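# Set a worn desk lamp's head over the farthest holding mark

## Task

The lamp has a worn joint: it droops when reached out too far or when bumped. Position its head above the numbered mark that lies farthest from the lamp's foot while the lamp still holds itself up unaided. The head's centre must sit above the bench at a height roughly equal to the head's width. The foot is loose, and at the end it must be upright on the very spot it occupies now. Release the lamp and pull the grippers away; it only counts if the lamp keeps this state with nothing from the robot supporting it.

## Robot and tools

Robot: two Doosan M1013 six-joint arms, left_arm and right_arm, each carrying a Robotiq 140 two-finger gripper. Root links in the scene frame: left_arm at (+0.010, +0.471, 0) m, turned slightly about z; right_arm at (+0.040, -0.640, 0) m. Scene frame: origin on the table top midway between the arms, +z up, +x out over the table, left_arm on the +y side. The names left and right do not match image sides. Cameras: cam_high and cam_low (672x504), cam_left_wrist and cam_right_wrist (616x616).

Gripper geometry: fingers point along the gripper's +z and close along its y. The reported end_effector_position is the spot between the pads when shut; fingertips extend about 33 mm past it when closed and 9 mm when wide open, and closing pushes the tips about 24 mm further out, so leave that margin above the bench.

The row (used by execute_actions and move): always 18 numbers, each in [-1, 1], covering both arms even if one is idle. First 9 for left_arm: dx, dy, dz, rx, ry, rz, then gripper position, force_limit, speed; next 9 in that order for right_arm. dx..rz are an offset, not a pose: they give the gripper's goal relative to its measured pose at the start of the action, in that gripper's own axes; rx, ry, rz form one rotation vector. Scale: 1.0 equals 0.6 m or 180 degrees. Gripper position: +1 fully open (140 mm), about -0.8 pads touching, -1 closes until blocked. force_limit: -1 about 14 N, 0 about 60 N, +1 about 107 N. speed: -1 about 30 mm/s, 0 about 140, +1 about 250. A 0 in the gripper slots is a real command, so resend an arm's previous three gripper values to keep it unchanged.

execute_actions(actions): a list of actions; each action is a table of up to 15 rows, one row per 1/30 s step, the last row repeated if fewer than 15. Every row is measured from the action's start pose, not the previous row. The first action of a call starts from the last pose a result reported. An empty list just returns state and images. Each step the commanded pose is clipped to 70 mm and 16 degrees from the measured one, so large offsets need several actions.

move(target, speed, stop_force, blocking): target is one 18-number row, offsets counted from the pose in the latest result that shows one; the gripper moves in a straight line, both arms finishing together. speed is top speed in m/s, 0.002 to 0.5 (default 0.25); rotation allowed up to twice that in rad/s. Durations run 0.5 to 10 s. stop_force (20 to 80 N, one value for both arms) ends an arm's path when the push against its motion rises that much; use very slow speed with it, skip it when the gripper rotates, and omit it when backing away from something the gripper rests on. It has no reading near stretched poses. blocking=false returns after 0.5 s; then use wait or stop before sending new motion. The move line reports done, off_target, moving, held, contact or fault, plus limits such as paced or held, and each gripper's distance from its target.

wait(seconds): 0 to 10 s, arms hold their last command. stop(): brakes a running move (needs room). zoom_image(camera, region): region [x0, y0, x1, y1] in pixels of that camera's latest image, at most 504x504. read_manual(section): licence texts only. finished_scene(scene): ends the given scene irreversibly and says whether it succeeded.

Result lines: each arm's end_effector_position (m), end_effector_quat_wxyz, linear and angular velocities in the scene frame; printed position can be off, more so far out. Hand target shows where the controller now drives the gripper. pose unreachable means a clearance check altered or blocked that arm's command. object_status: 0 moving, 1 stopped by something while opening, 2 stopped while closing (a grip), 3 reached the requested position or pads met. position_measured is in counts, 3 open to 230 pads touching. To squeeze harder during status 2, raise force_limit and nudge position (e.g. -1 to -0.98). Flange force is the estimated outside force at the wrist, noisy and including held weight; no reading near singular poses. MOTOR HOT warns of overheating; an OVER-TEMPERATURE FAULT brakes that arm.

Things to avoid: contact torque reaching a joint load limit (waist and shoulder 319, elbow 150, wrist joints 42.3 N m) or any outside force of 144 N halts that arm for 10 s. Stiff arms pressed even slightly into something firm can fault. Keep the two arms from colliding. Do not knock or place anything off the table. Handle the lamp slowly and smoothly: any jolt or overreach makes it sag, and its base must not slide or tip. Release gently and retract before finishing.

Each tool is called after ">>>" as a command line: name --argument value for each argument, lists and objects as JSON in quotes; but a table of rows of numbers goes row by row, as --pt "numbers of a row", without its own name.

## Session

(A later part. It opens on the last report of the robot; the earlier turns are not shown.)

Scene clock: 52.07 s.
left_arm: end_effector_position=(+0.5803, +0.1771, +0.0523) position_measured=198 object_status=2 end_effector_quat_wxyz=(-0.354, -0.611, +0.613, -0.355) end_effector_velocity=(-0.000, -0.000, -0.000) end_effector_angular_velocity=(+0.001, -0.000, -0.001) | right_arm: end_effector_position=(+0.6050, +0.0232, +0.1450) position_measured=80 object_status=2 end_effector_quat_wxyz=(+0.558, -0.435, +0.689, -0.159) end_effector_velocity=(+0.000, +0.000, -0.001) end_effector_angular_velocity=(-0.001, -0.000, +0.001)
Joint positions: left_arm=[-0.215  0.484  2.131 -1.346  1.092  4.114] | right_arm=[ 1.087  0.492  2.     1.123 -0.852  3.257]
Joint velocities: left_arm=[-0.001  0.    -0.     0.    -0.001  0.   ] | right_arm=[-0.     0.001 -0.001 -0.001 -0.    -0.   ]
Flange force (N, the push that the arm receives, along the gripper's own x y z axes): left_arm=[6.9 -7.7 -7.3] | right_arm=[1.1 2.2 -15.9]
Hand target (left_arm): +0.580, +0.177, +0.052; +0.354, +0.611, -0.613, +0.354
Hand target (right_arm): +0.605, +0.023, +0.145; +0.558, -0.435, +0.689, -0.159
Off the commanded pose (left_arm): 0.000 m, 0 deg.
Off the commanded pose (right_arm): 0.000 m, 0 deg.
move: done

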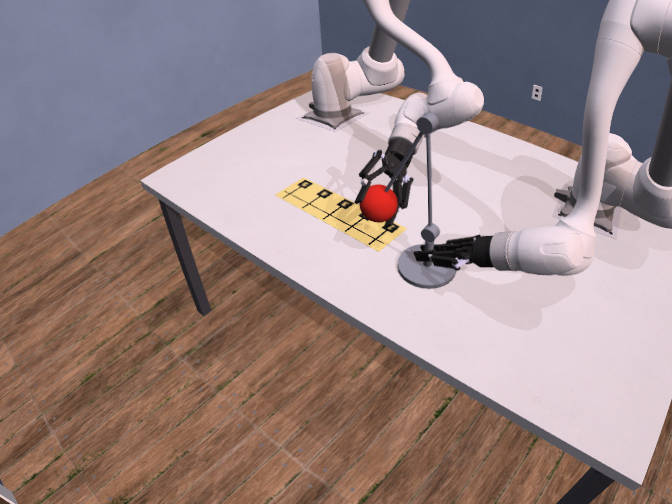

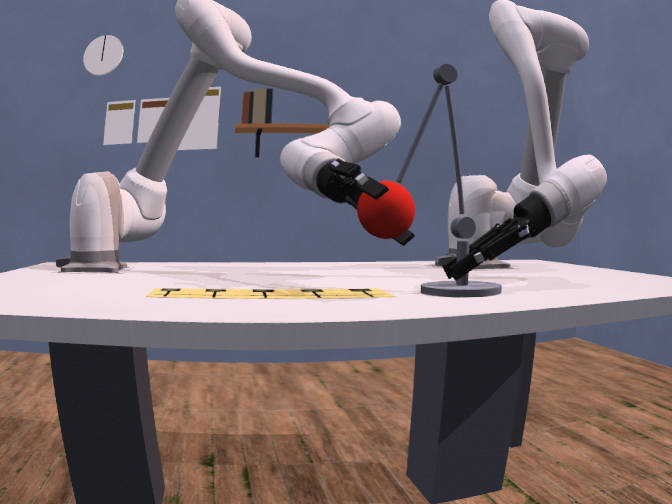

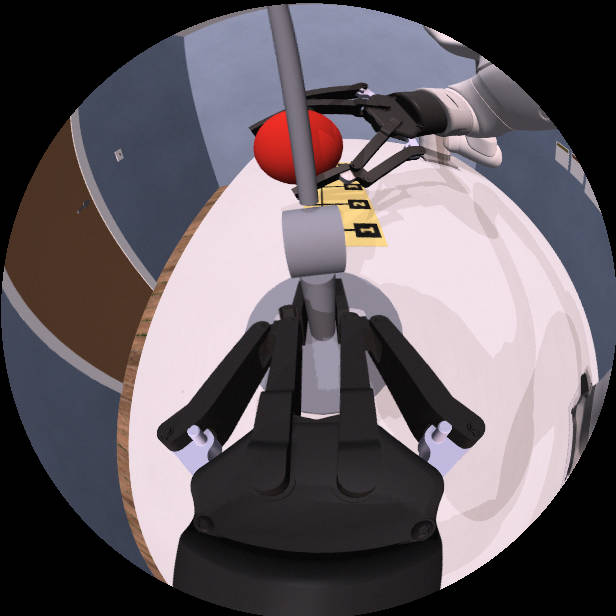

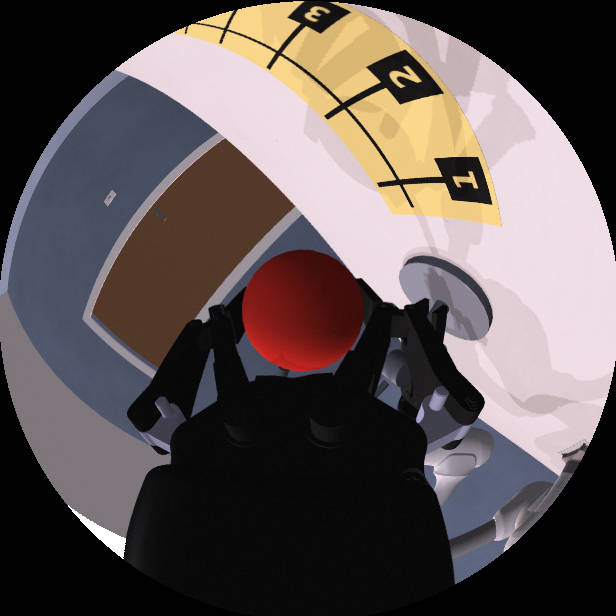

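>>> move --target '[0,0,0,0,0,0,-1,0,-0.4, 0.3065,-0.1057,-0.0972,0.0191,0.0441,-0.0297,-1,0,-0.8]' --speed 0.08 --blocking false

>>> wait --seconds 0.8

>>> wait --seconds 4

Scene clock: 57.63 s.
left_arm: end_effector_position=(+0.5802, +0.1770, +0.0523) position_measured=198 object_status=2 end_effector_quat_wxyz=(-0.354, -0.611, +0.613, -0.354) end_effector_velocity=(+0.000, +0.001, -0.000) end_effector_angular_velocity=(+0.000, +0.001, +0.002) | right_arm: end_effector_position=(+0.6006, -0.0102, +0.1362) position_measured=80 object_status=2 end_effector_quat_wxyz=(+0.550, -0.436, +0.691, -0.172) end_effector_velocity=(-0.010, -0.075, -0.019) end_effector_angular_velocity=(-0.053, +0.003, -0.040)
Joint positions: left_arm=[-0.215  0.484  2.131 -1.345  1.092  4.114] | right_arm=[ 1.076  0.474  2.053  1.117 -0.868  3.264]
Joint velocities: left_arm=[ 0.001 -0.     0.    -0.    -0.    -0.001] | right_arm=[-0.025 -0.039  0.116 -0.013 -0.037  0.019]
Flange force (N, the push that the arm receives, along the gripper's own x y z axes): left_arm=[5.3 4.0 -5.4] | right_arm=[-25.1 -45.5 -3.1]
Hand target (left_arm): +0.580, +0.177, +0.052; +0.354, +0.611, -0.613, +0.354
Hand target (right_arm): +0.600, -0.013, +0.135; +0.550, -0.436, +0.691, -0.173
Off the commanded pose (left_arm): 0.000 m, 0 deg.
Off the commanded pose (right_arm): 0.168 m, 8 deg.
move: running

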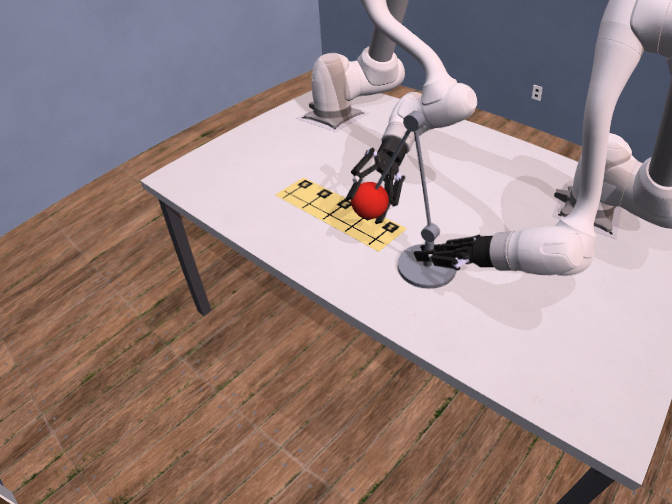

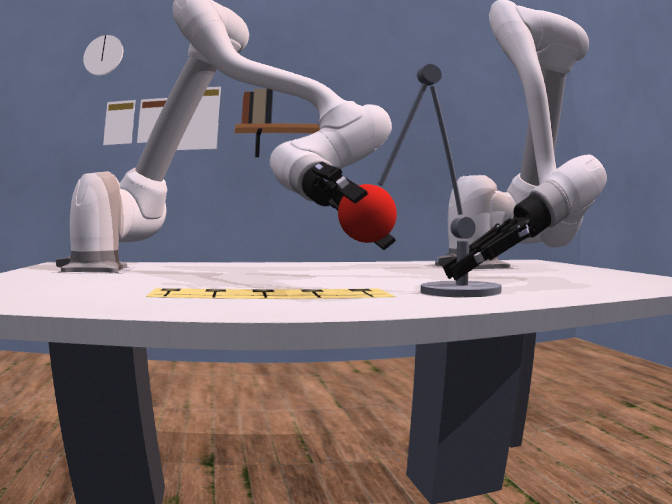

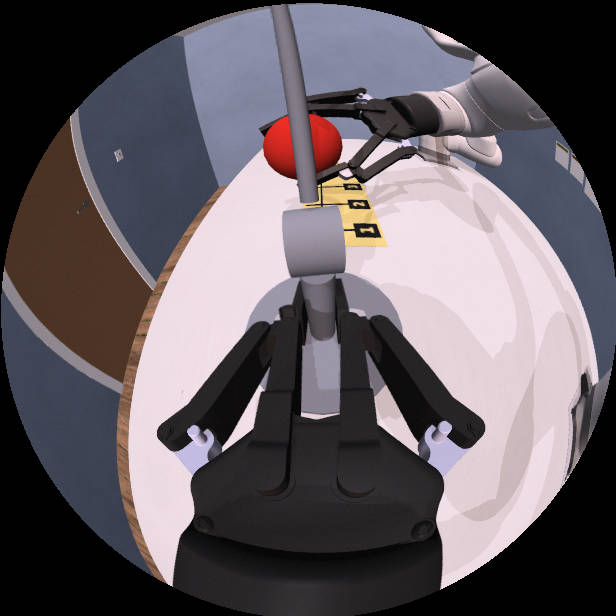

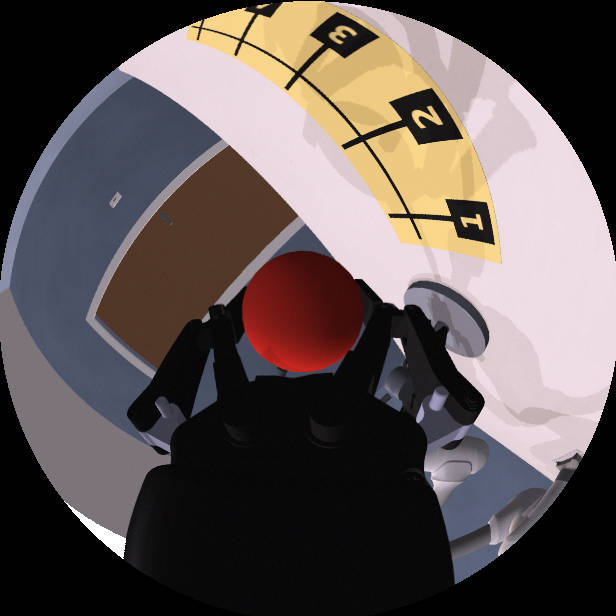

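Scene clock: 58.43 s.
left_arm: end_effector_position=(+0.5802, +0.1771, +0.0523) position_measured=198 object_status=2 end_effector_quat_wxyz=(-0.354, -0.611, +0.613, -0.354) end_effector_velocity=(+0.000, -0.000, -0.000) end_effector_angular_velocity=(-0.001, -0.001, -0.001) | right_arm: end_effector_position=(+0.5924, -0.0708, +0.1199) position_measured=80 object_status=2 end_effector_quat_wxyz=(+0.537, -0.437, +0.695, -0.196) end_effector_velocity=(-0.010, -0.075, -0.020) end_effector_angular_velocity=(-0.056, +0.003, -0.039)
Joint positions: left_arm=[-0.215  0.484  2.131 -1.345  1.092  4.114] | right_arm=[ 1.053  0.446  2.145  1.105 -0.899  3.28 ]
Joint velocities: left_arm=[-0.001  0.001 -0.001 -0.     0.     0.001] | right_arm=[-0.03  -0.031  0.113 -0.019 -0.038  0.022]
Flange force (N, the push that the arm receives, along the gripper's own x y z axes): left_arm=[5.0 12.1 -8.8] | right_arm=[-17.3 -37.6 0.3]
Hand target (left_arm): +0.580, +0.177, +0.052; +0.354, +0.611, -0.613, +0.354
Hand target (right_arm): +0.592, -0.074, +0.119; +0.536, -0.437, +0.695, -0.197
Off the commanded pose (left_arm): 0.000 m, 0 deg.
Off the commanded pose (right_arm): 0.105 m, 5 deg.
earlier move: running
wait: 0.80 s; no rest

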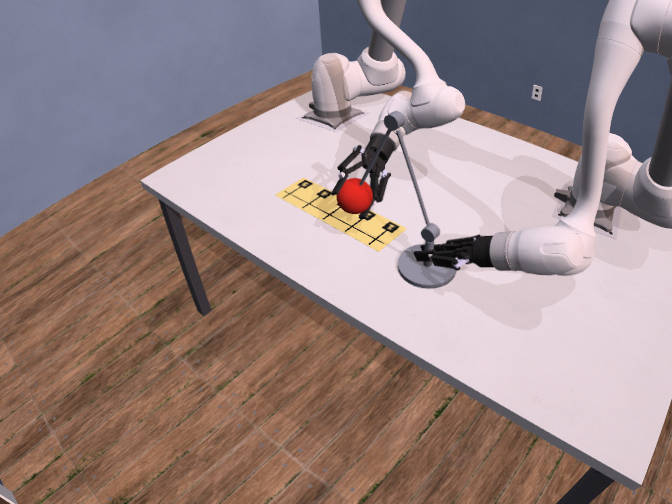

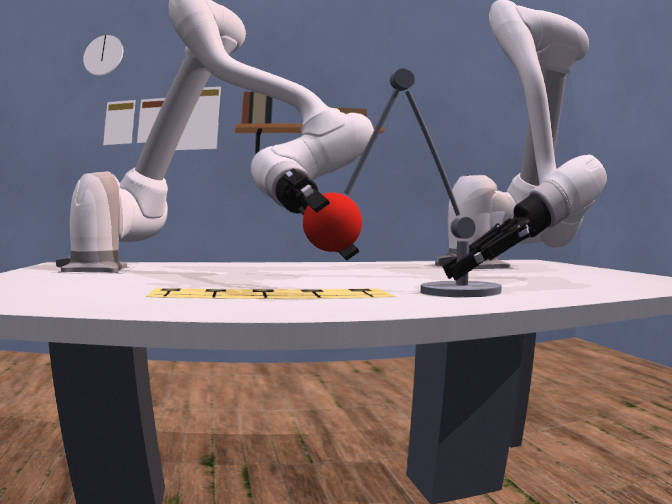

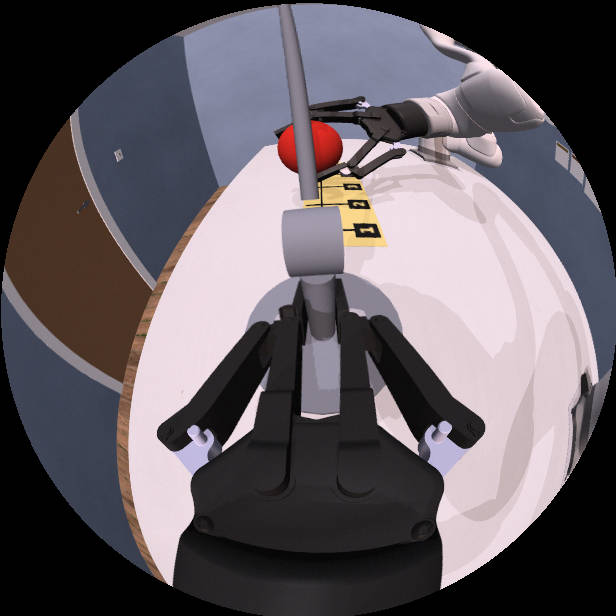

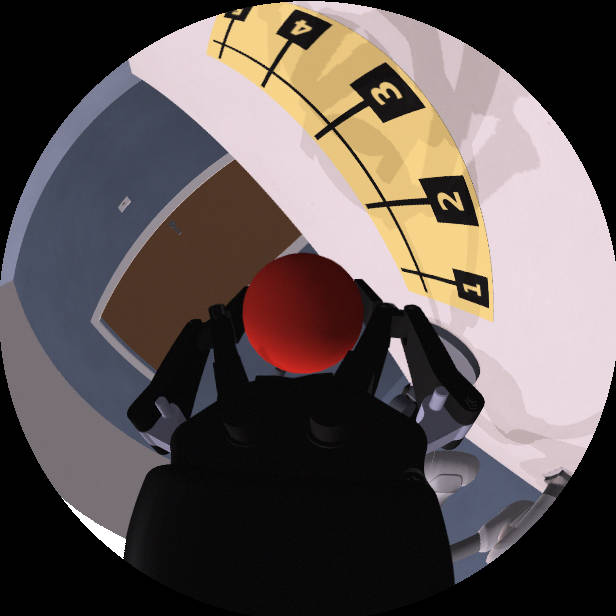

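Scene clock: 59.97 s.
left_arm: end_effector_position=(+0.5804, +0.1771, +0.0524) position_measured=198 object_status=2 end_effector_quat_wxyz=(-0.354, -0.611, +0.612, -0.355) end_effector_velocity=(-0.001, +0.000, +0.000) end_effector_angular_velocity=(-0.000, +0.001, +0.001) | right_arm: end_effector_position=(+0.5789, -0.1713, +0.0930) position_measured=80 object_status=2 end_effector_quat_wxyz=(+0.514, -0.438, +0.700, -0.235) end_effector_velocity=(-0.000, -0.001, -0.001) end_effector_angular_velocity=(-0.001, +0.001, -0.001)
Joint positions: left_arm=[-0.215  0.484  2.131 -1.346  1.092  4.114] | right_arm=[ 1.005  0.414  2.292  1.073 -0.951  3.315]
Joint velocities: left_arm=[ 0.    -0.001  0.001 -0.     0.    -0.001] | right_arm=[-0.     0.     0.002  0.001 -0.     0.001]
Flange force (N, the push that the arm receives, along the gripper's own x y z axes): left_arm=[29.9 8.3 -9.2] | right_arm=[-11.4 19.1 -1.2]
Hand target (left_arm): +0.580, +0.177, +0.052; +0.354, +0.611, -0.613, +0.355
Hand target (right_arm): +0.579, -0.171, +0.093; +0.513, -0.438, +0.700, -0.235
Off the commanded pose (left_arm): 0.000 m, 0 deg.
Off the commanded pose (right_arm): 0.000 m, 0 deg.
earlier move: done
wait: 1.53 of 4 s (the move ended)

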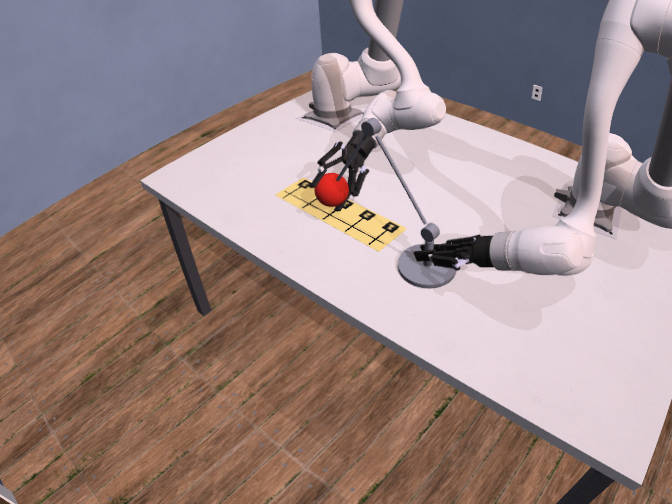

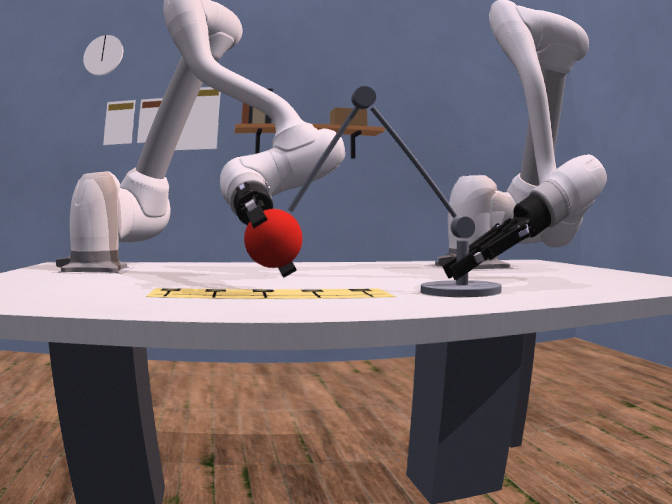

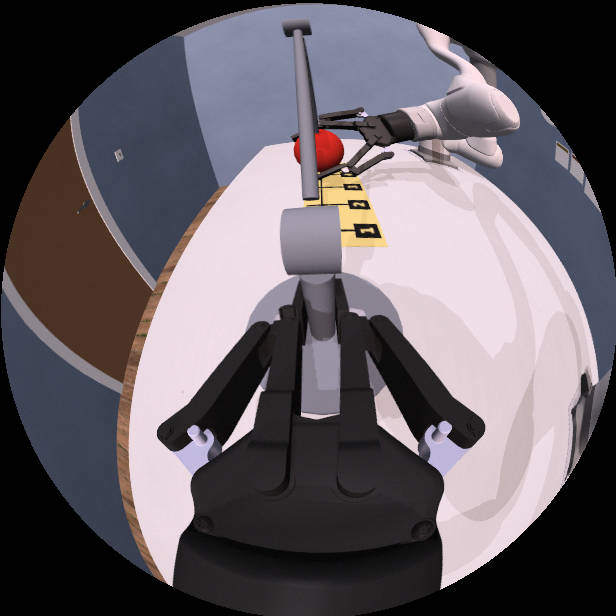

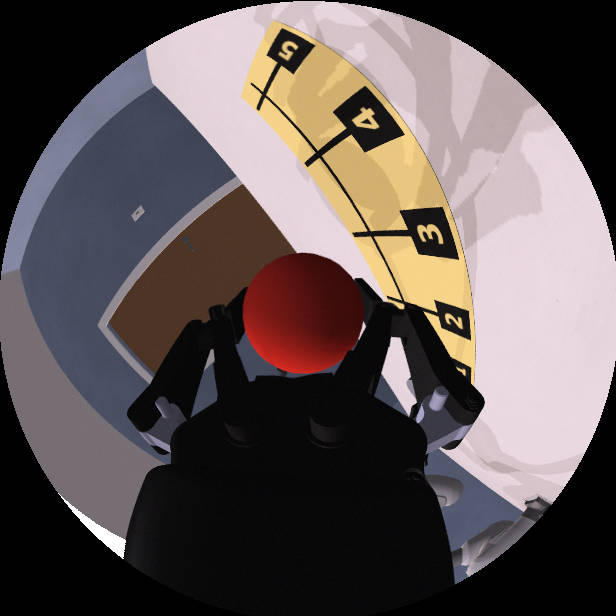

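>>> zoom_image --camera "cam_low" --region '[200, 170, 360, 310]'

>>> zoom_image --camera "cam_high" --region '[270, 130, 470, 300]'

>>> zoom_image --camera "cam_low" --region '[410, 200, 530, 310]'

Region (200, 170, 360, 310) of cam_low's 672x504 image, scaled by 3.150, with more detail than that image has; it fills the top 441 rows of this view, and the rest is white.

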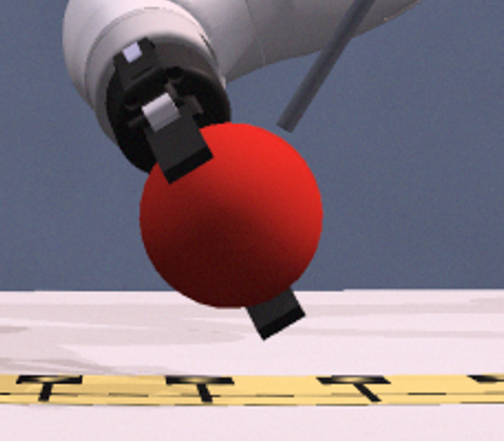

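Region (270, 130, 470, 300) of cam_high's 672x504 image, scaled by 2.520, with more detail than that image has; it fills the top 428 rows of this view, and the rest is white.

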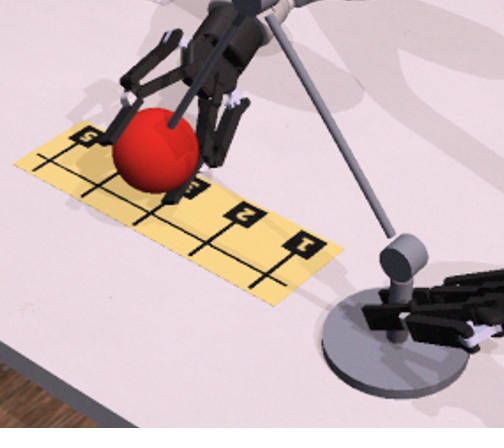

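Region (410, 200, 530, 310) of cam_low's 672x504 image, scaled by 4.200, with more detail than that image has; it fills the top 462 rows of this view, and the rest is white.

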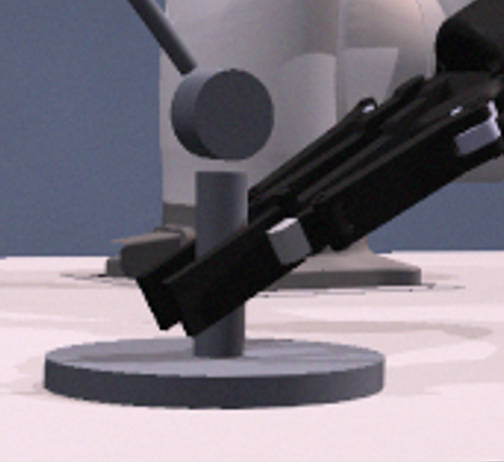

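>>> move --target '[0,0,0,0,0,0,-1,0,-0.4, 0.0168,-0.0113,0.0007,0,0,0,-1,0,-0.8]' --speed 0.03

>>> execute_actions --actions '[[[0,0,0,0,0,0,-1,0,-0.4, -0.0005,0.0003,0,0,0,0,-1,0,-0.8],[0,0,0,0,0,0,-1,0,-0.4, -0.0009,0.0005,0.0001,0,0,0,-1,0,-0.8],[0,0,0,0,0,0,-1,0,-0.4, -0.0014,0.0008,0.0002,0,0,0,-1,0,-0.8]]]'

Scene clock: 63.20 s.
left_arm: end_effector_position=(+0.5803, +0.1771, +0.0523) position_measured=198 object_status=2 end_effector_quat_wxyz=(-0.354, -0.611, +0.612, -0.355) end_effector_velocity=(+0.002, +0.001, +0.001) end_effector_angular_velocity=(-0.001, -0.003, +0.001) | right_arm: end_effector_position=(+0.5808, -0.1833, +0.0929) position_measured=80 object_status=2 end_effector_quat_wxyz=(+0.514, -0.438, +0.700, -0.235) end_effector_velocity=(+0.000, -0.000, -0.000) end_effector_angular_velocity=(-0.000, +0.000, -0.000)
Joint positions: left_arm=[-0.215  0.484  2.131 -1.346  1.092  4.114] | right_arm=[ 0.988  0.405  2.31   1.049 -0.949  3.329]
Joint velocities: left_arm=[ 0.002  0.001 -0.003 -0.     0.001  0.001] | right_arm=[-0.  0. -0.  0.  0. -0.]
Flange force (N, the push that the arm receives, along the gripper's own x y z axes): left_arm=[48.0 9.7 1.3] | right_arm=[-11.9 35.9 -2.4]
Hand target (left_arm): +0.580, +0.177, +0.052; +0.354, +0.611, -0.612, +0.355
Hand target (right_arm): +0.581, -0.183, +0.093; +0.514, -0.438, +0.700, -0.235
Off the commanded pose (left_arm): 0.000 m, 0 deg.
Off the commanded pose (right_arm): 0.000 m, 0 deg.
move: done

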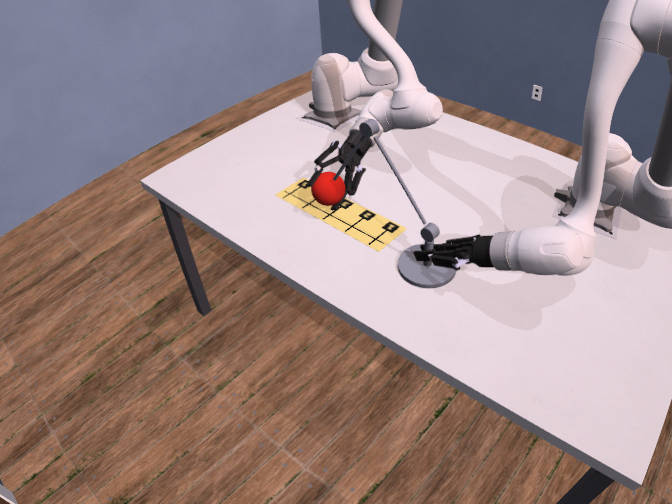

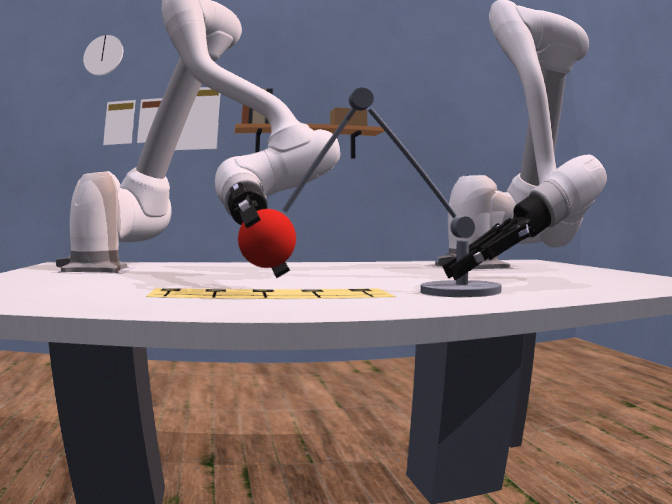

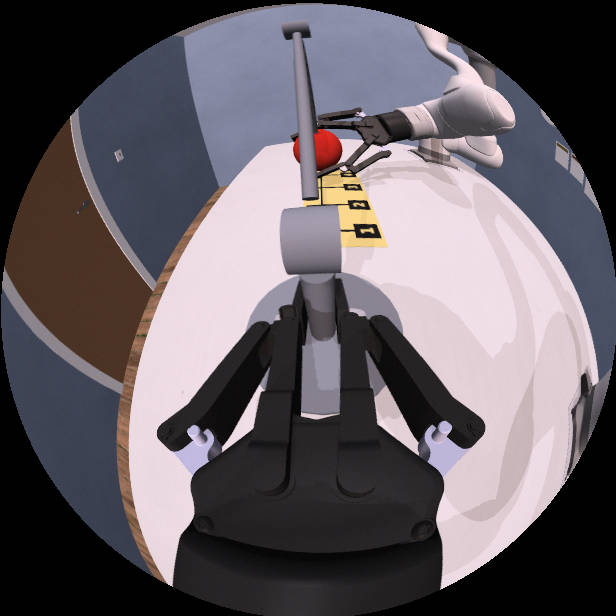

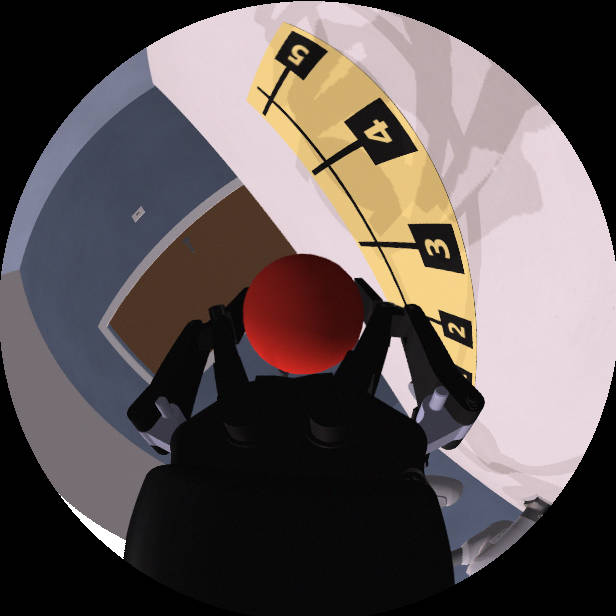

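Scene clock: 63.70 s.
left_arm: end_effector_position=(+0.5803, +0.1771, +0.0523) position_measured=198 object_status=2 end_effector_quat_wxyz=(-0.354, -0.611, +0.612, -0.355) end_effector_velocity=(+0.001, -0.000, +0.001) end_effector_angular_velocity=(-0.000, -0.002, -0.000) | right_arm: end_effector_position=(+0.5809, -0.1824, +0.0930) position_measured=80 object_status=2 end_effector_quat_wxyz=(+0.514, -0.438, +0.700, -0.235) end_effector_velocity=(-0.000, -0.001, -0.000) end_effector_angular_velocity=(-0.000, +0.001, -0.001)
Joint positions: left_arm=[-0.215  0.484  2.131 -1.346  1.092  4.114] | right_arm=[ 0.989  0.406  2.308  1.051 -0.949  3.328]
Joint velocities: left_arm=[-0.    -0.001 -0.002 -0.     0.    -0.   ] | right_arm=[ 0.    -0.     0.     0.002  0.    -0.   ]
Flange force (N, the push that the arm receives, along the gripper's own x y z axes): left_arm=[41.4 5.6 -2.0] | right_arm=[-3.5 28.6 -6.7]
Hand target (left_arm): +0.580, +0.177, +0.052; +0.354, +0.611, -0.612, +0.355
Hand target (right_arm): +0.581, -0.182, +0.093; +0.514, -0.438, +0.700, -0.235
Off the commanded pose (left_arm): 0.000 m, 0 deg.
Off the commanded pose (right_arm): 0.000 m, 0 deg.

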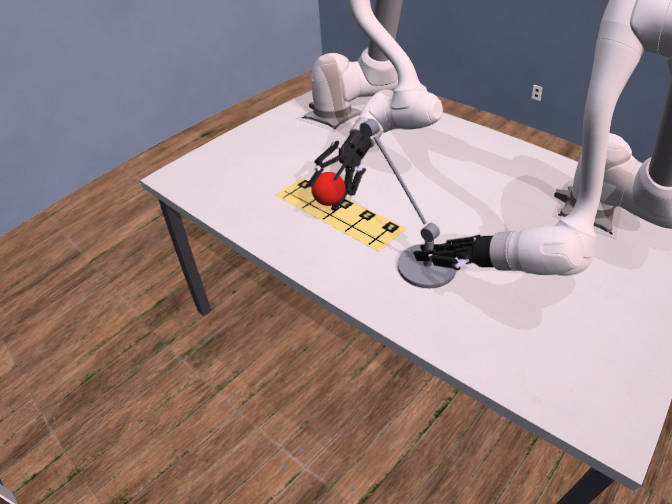

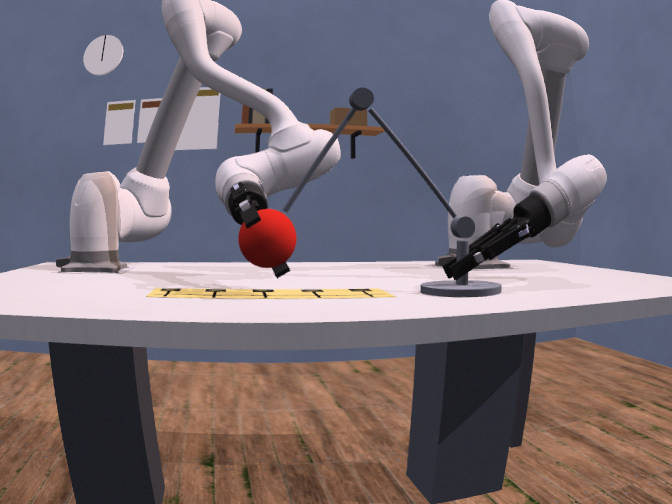

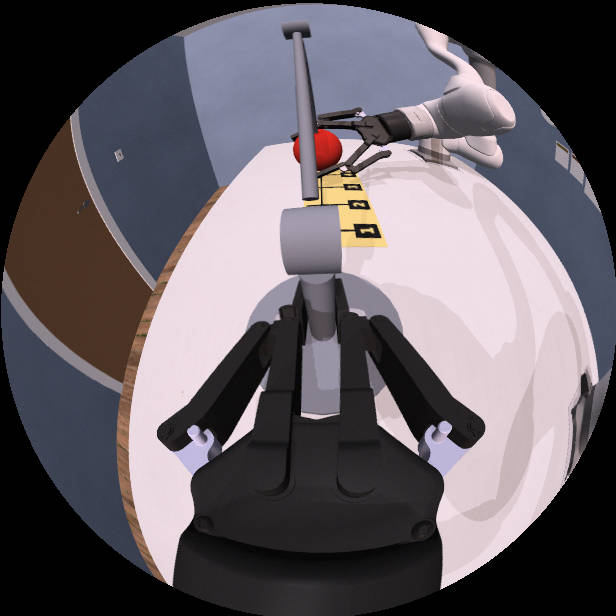

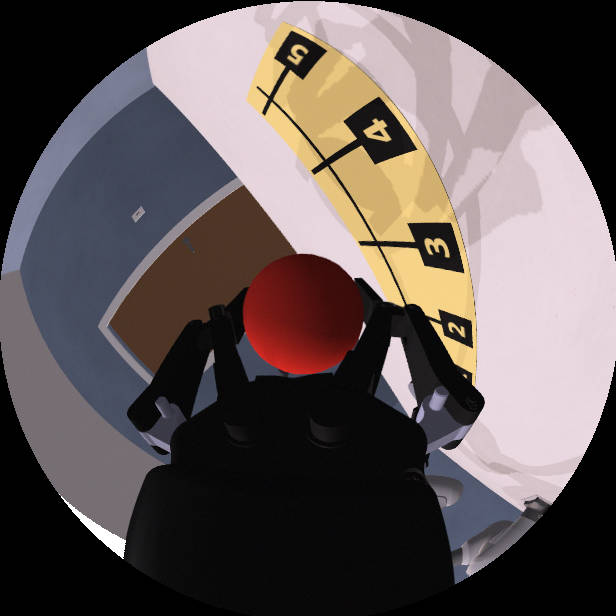

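>>> execute_actions --actions '[]'

Scene clock: 64.90 s.
left_arm: end_effector_position=(+0.5803, +0.1771, +0.0523) position_measured=198 object_status=2 end_effector_quat_wxyz=(-0.354, -0.611, +0.612, -0.355) end_effector_velocity=(-0.000, -0.000, +0.000) end_effector_angular_velocity=(-0.000, +0.000, -0.001) | right_arm: end_effector_position=(+0.5809, -0.1823, +0.0930) position_measured=80 object_status=2 end_effector_quat_wxyz=(+0.514, -0.438, +0.700, -0.235) end_effector_velocity=(+0.000, -0.000, +0.000) end_effector_angular_velocity=(+0.001, +0.000, -0.002)
Joint positions: left_arm=[-0.215  0.484  2.131 -1.346  1.092  4.114] | right_arm=[ 0.989  0.406  2.308  1.051 -0.949  3.328]
Joint velocities: left_arm=[-0.001 -0.    -0.     0.     0.    -0.001] | right_arm=[-0.    -0.001 -0.     0.002 -0.    -0.   ]
Flange force (N, the push that the arm receives, along the gripper's own x y z axes): left_arm=[40.3 9.1 -3.1] | right_arm=[-3.8 24.7 -9.6]
Hand target (left_arm): +0.580, +0.177, +0.052; +0.354, +0.611, -0.612, +0.355
Hand target (right_arm): +0.581, -0.182, +0.093; +0.514, -0.438, +0.700, -0.235
Off the commanded pose (left_arm): 0.000 m, 0 deg.
Off the commanded pose (right_arm): 0.000 m, 0 deg.

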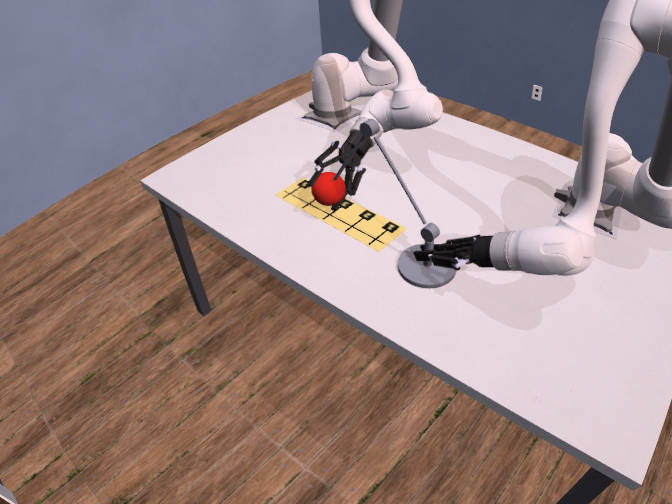

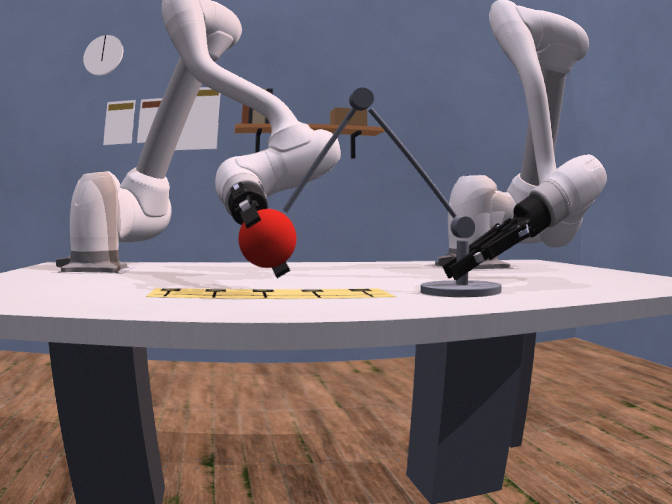

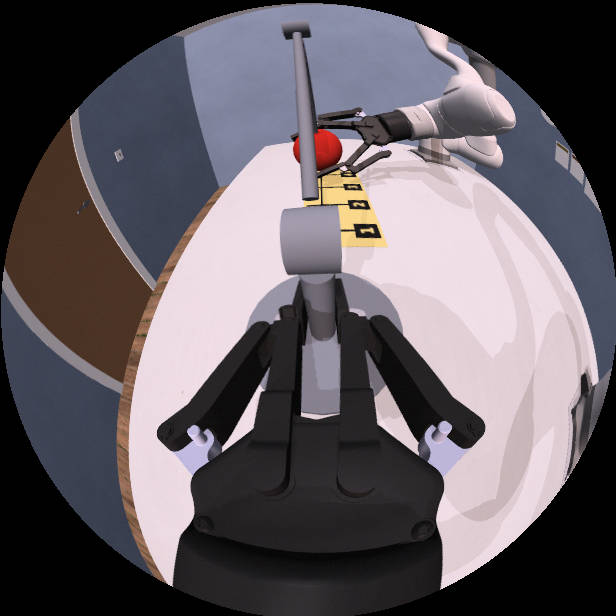

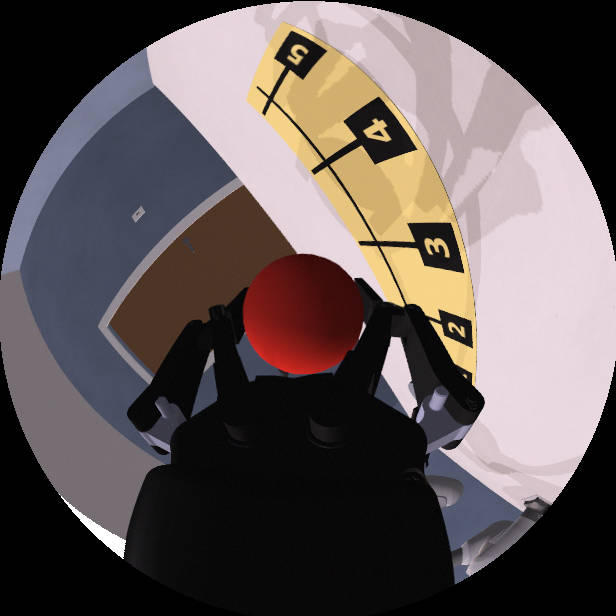

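>>> zoom_image --camera "cam_low" --region '[200, 190, 360, 310]'

Region (200, 190, 360, 310) of cam_low's 672x504 image, scaled by 3.150, with more detail than that image has; it fills the top 378 rows of this view, and the rest is white.

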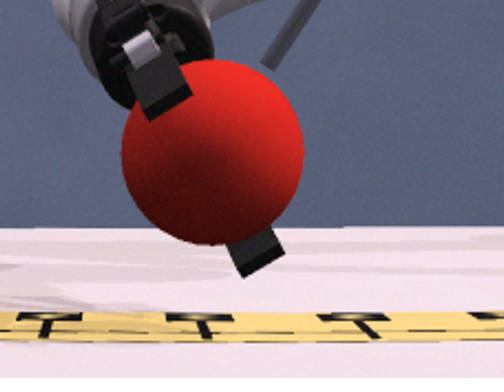

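>>> execute_actions --actions '[[[0,0,0,0,0,0,-1,0,-0.4, 0,0,0,0,0,0,0.54,0,-1]]]'

>>> wait --seconds 2

>>> zoom_image --camera "cam_low" --region '[200, 190, 360, 310]'

Scene clock: 66.00 s.
left_arm: end_effector_position=(+0.5803, +0.1771, +0.0522) position_measured=198 object_status=2 end_effector_quat_wxyz=(-0.354, -0.611, +0.613, -0.355) end_effector_velocity=(-0.000, +0.000, -0.001) end_effector_angular_velocity=(+0.000, +0.001, +0.001) | right_arm: end_effector_position=(+0.5809, -0.1824, +0.0930) position_measured=61 object_status=0 end_effector_quat_wxyz=(+0.514, -0.438, +0.700, -0.235) end_effector_velocity=(-0.000, -0.000, +0.001) end_effector_angular_velocity=(+0.000, -0.001, +0.001)
Joint positions: left_arm=[-0.215  0.484  2.131 -1.346  1.092  4.114] | right_arm=[ 0.989  0.406  2.308  1.051 -0.949  3.328]
Joint velocities: left_arm=[ 0.001  0.001  0.     0.    -0.     0.   ] | right_arm=[ 0.    -0.001  0.001 -0.001 -0.     0.   ]
Flange force (N, the push that the arm receives, along the gripper's own x y z axes): left_arm=[6.7 15.6 -8.7] | right_arm=[0.6 -4.6 -2.8]
Hand target (left_arm): +0.580, +0.177, +0.052; +0.354, +0.611, -0.612, +0.355
Hand target (right_arm): +0.581, -0.182, +0.093; +0.514, -0.438, +0.700, -0.235
Off the commanded pose (left_arm): 0.000 m, 0 deg.
Off the commanded pose (right_arm): 0.000 m, 0 deg.

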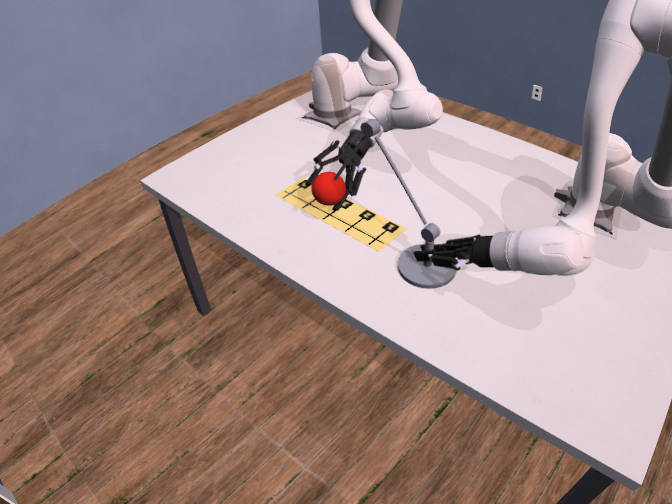

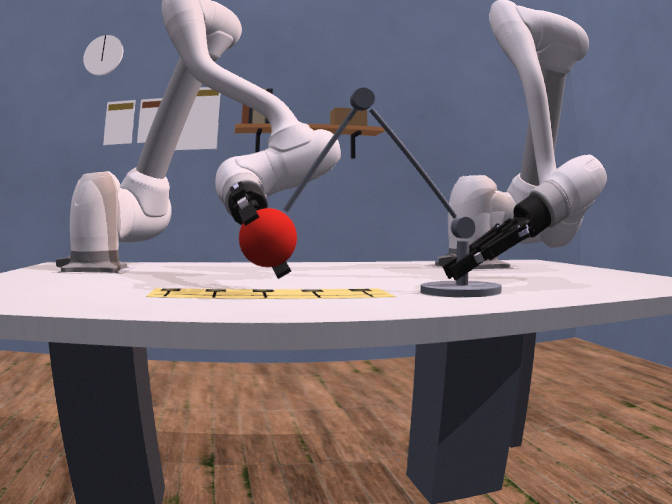

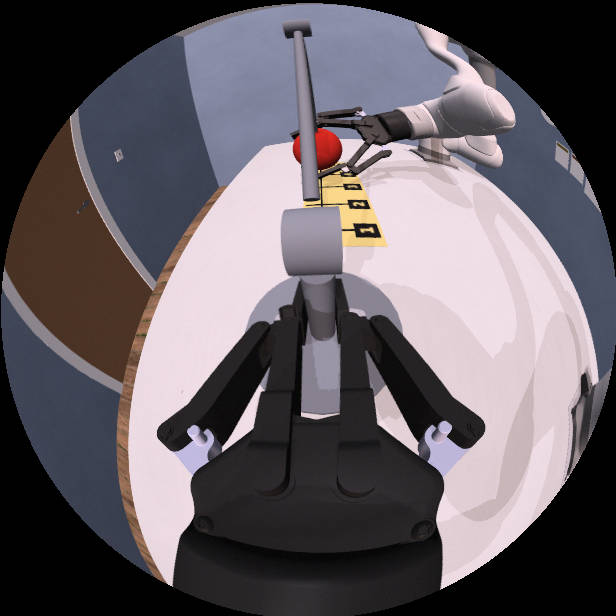

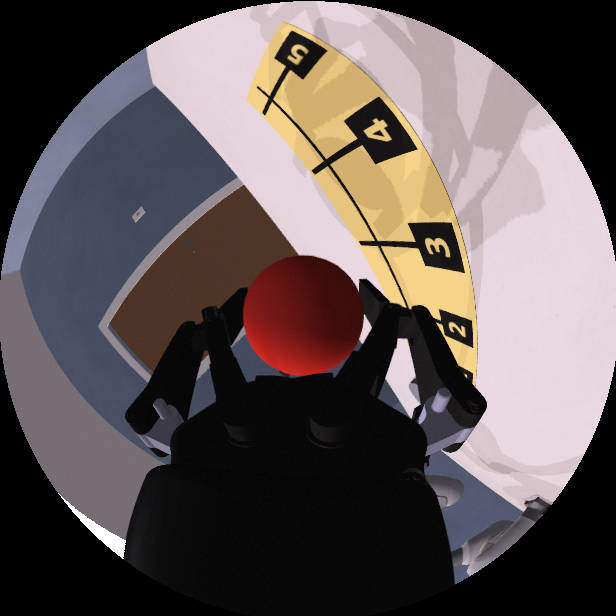

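Scene clock: 68.00 s.
left_arm: end_effector_position=(+0.5803, +0.1771, +0.0523) position_measured=198 object_status=2 end_effector_quat_wxyz=(-0.354, -0.611, +0.612, -0.355) end_effector_velocity=(+0.000, +0.000, +0.000) end_effector_angular_velocity=(+0.000, -0.000, +0.001) | right_arm: end_effector_position=(+0.5809, -0.1823, +0.0930) position_measured=61 object_status=3 end_effector_quat_wxyz=(+0.514, -0.438, +0.700, -0.235) end_effector_velocity=(-0.000, -0.001, -0.000) end_effector_angular_velocity=(-0.002, +0.000, +0.001)
Joint positions: left_arm=[-0.215  0.484  2.131 -1.346  1.092  4.114] | right_arm=[ 0.989  0.406  2.308  1.051 -0.949  3.328]
Joint velocities: left_arm=[ 0.    -0.001 -0.    -0.    -0.    -0.001] | right_arm=[-0.     0.     0.001 -0.    -0.    -0.001]
Flange force (N, the push that the arm receives, along the gripper's own x y z axes): left_arm=[5.1 14.9 -6.6] | right_arm=[-0.4 -2.3 -7.7]
Hand target (left_arm): +0.580, +0.177, +0.052; +0.354, +0.611, -0.612, +0.355
Hand target (right_arm): +0.581, -0.182, +0.093; +0.514, -0.438, +0.700, -0.235
Off the commanded pose (left_arm): 0.000 m, 0 deg.
Off the commanded pose (right_arm): 0.000 m, 0 deg.
wait: 2.00 s; at rest by 0.17 s

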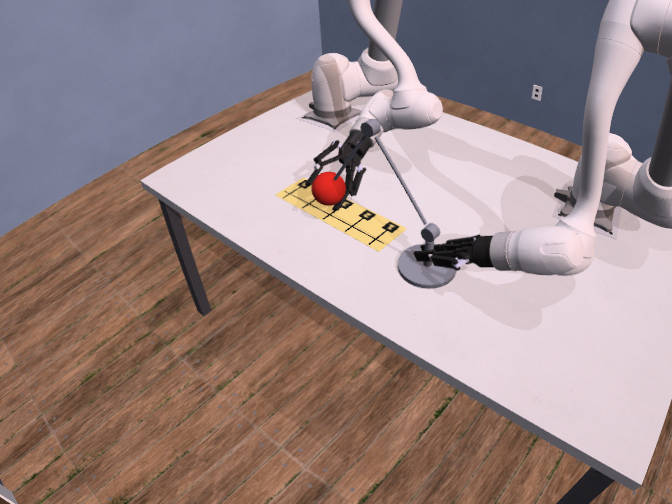

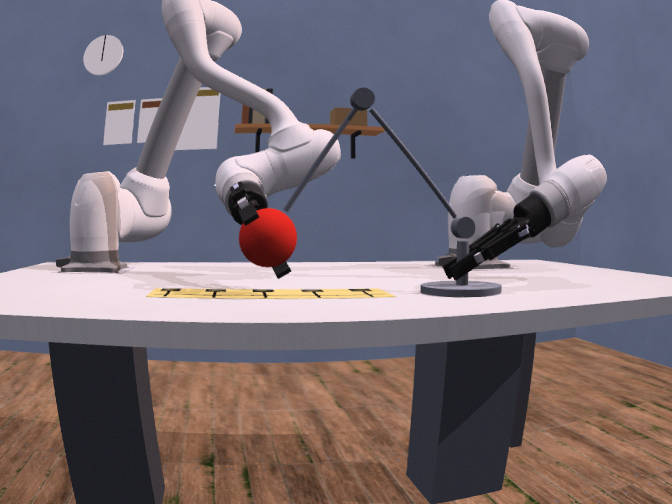

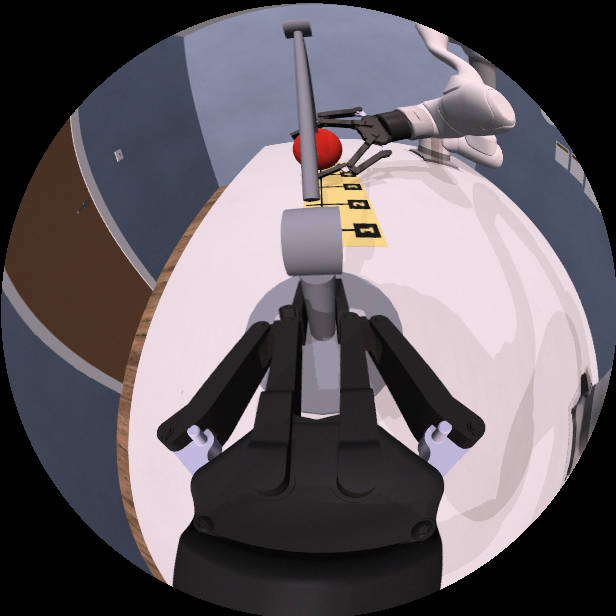

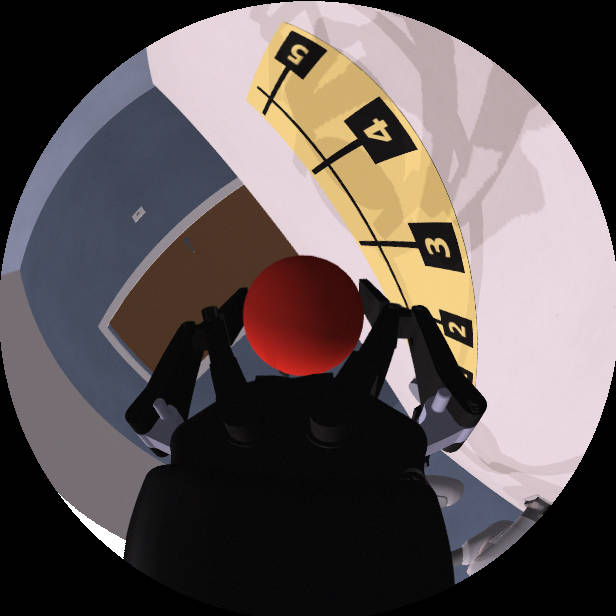

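Region (200, 190, 360, 310) of cam_low's 672x504 image, scaled by 3.150, with more detail than that image has; it fills the top 378 rows of this view, and the rest is white.

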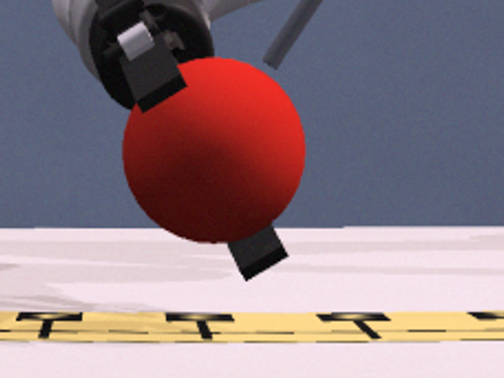

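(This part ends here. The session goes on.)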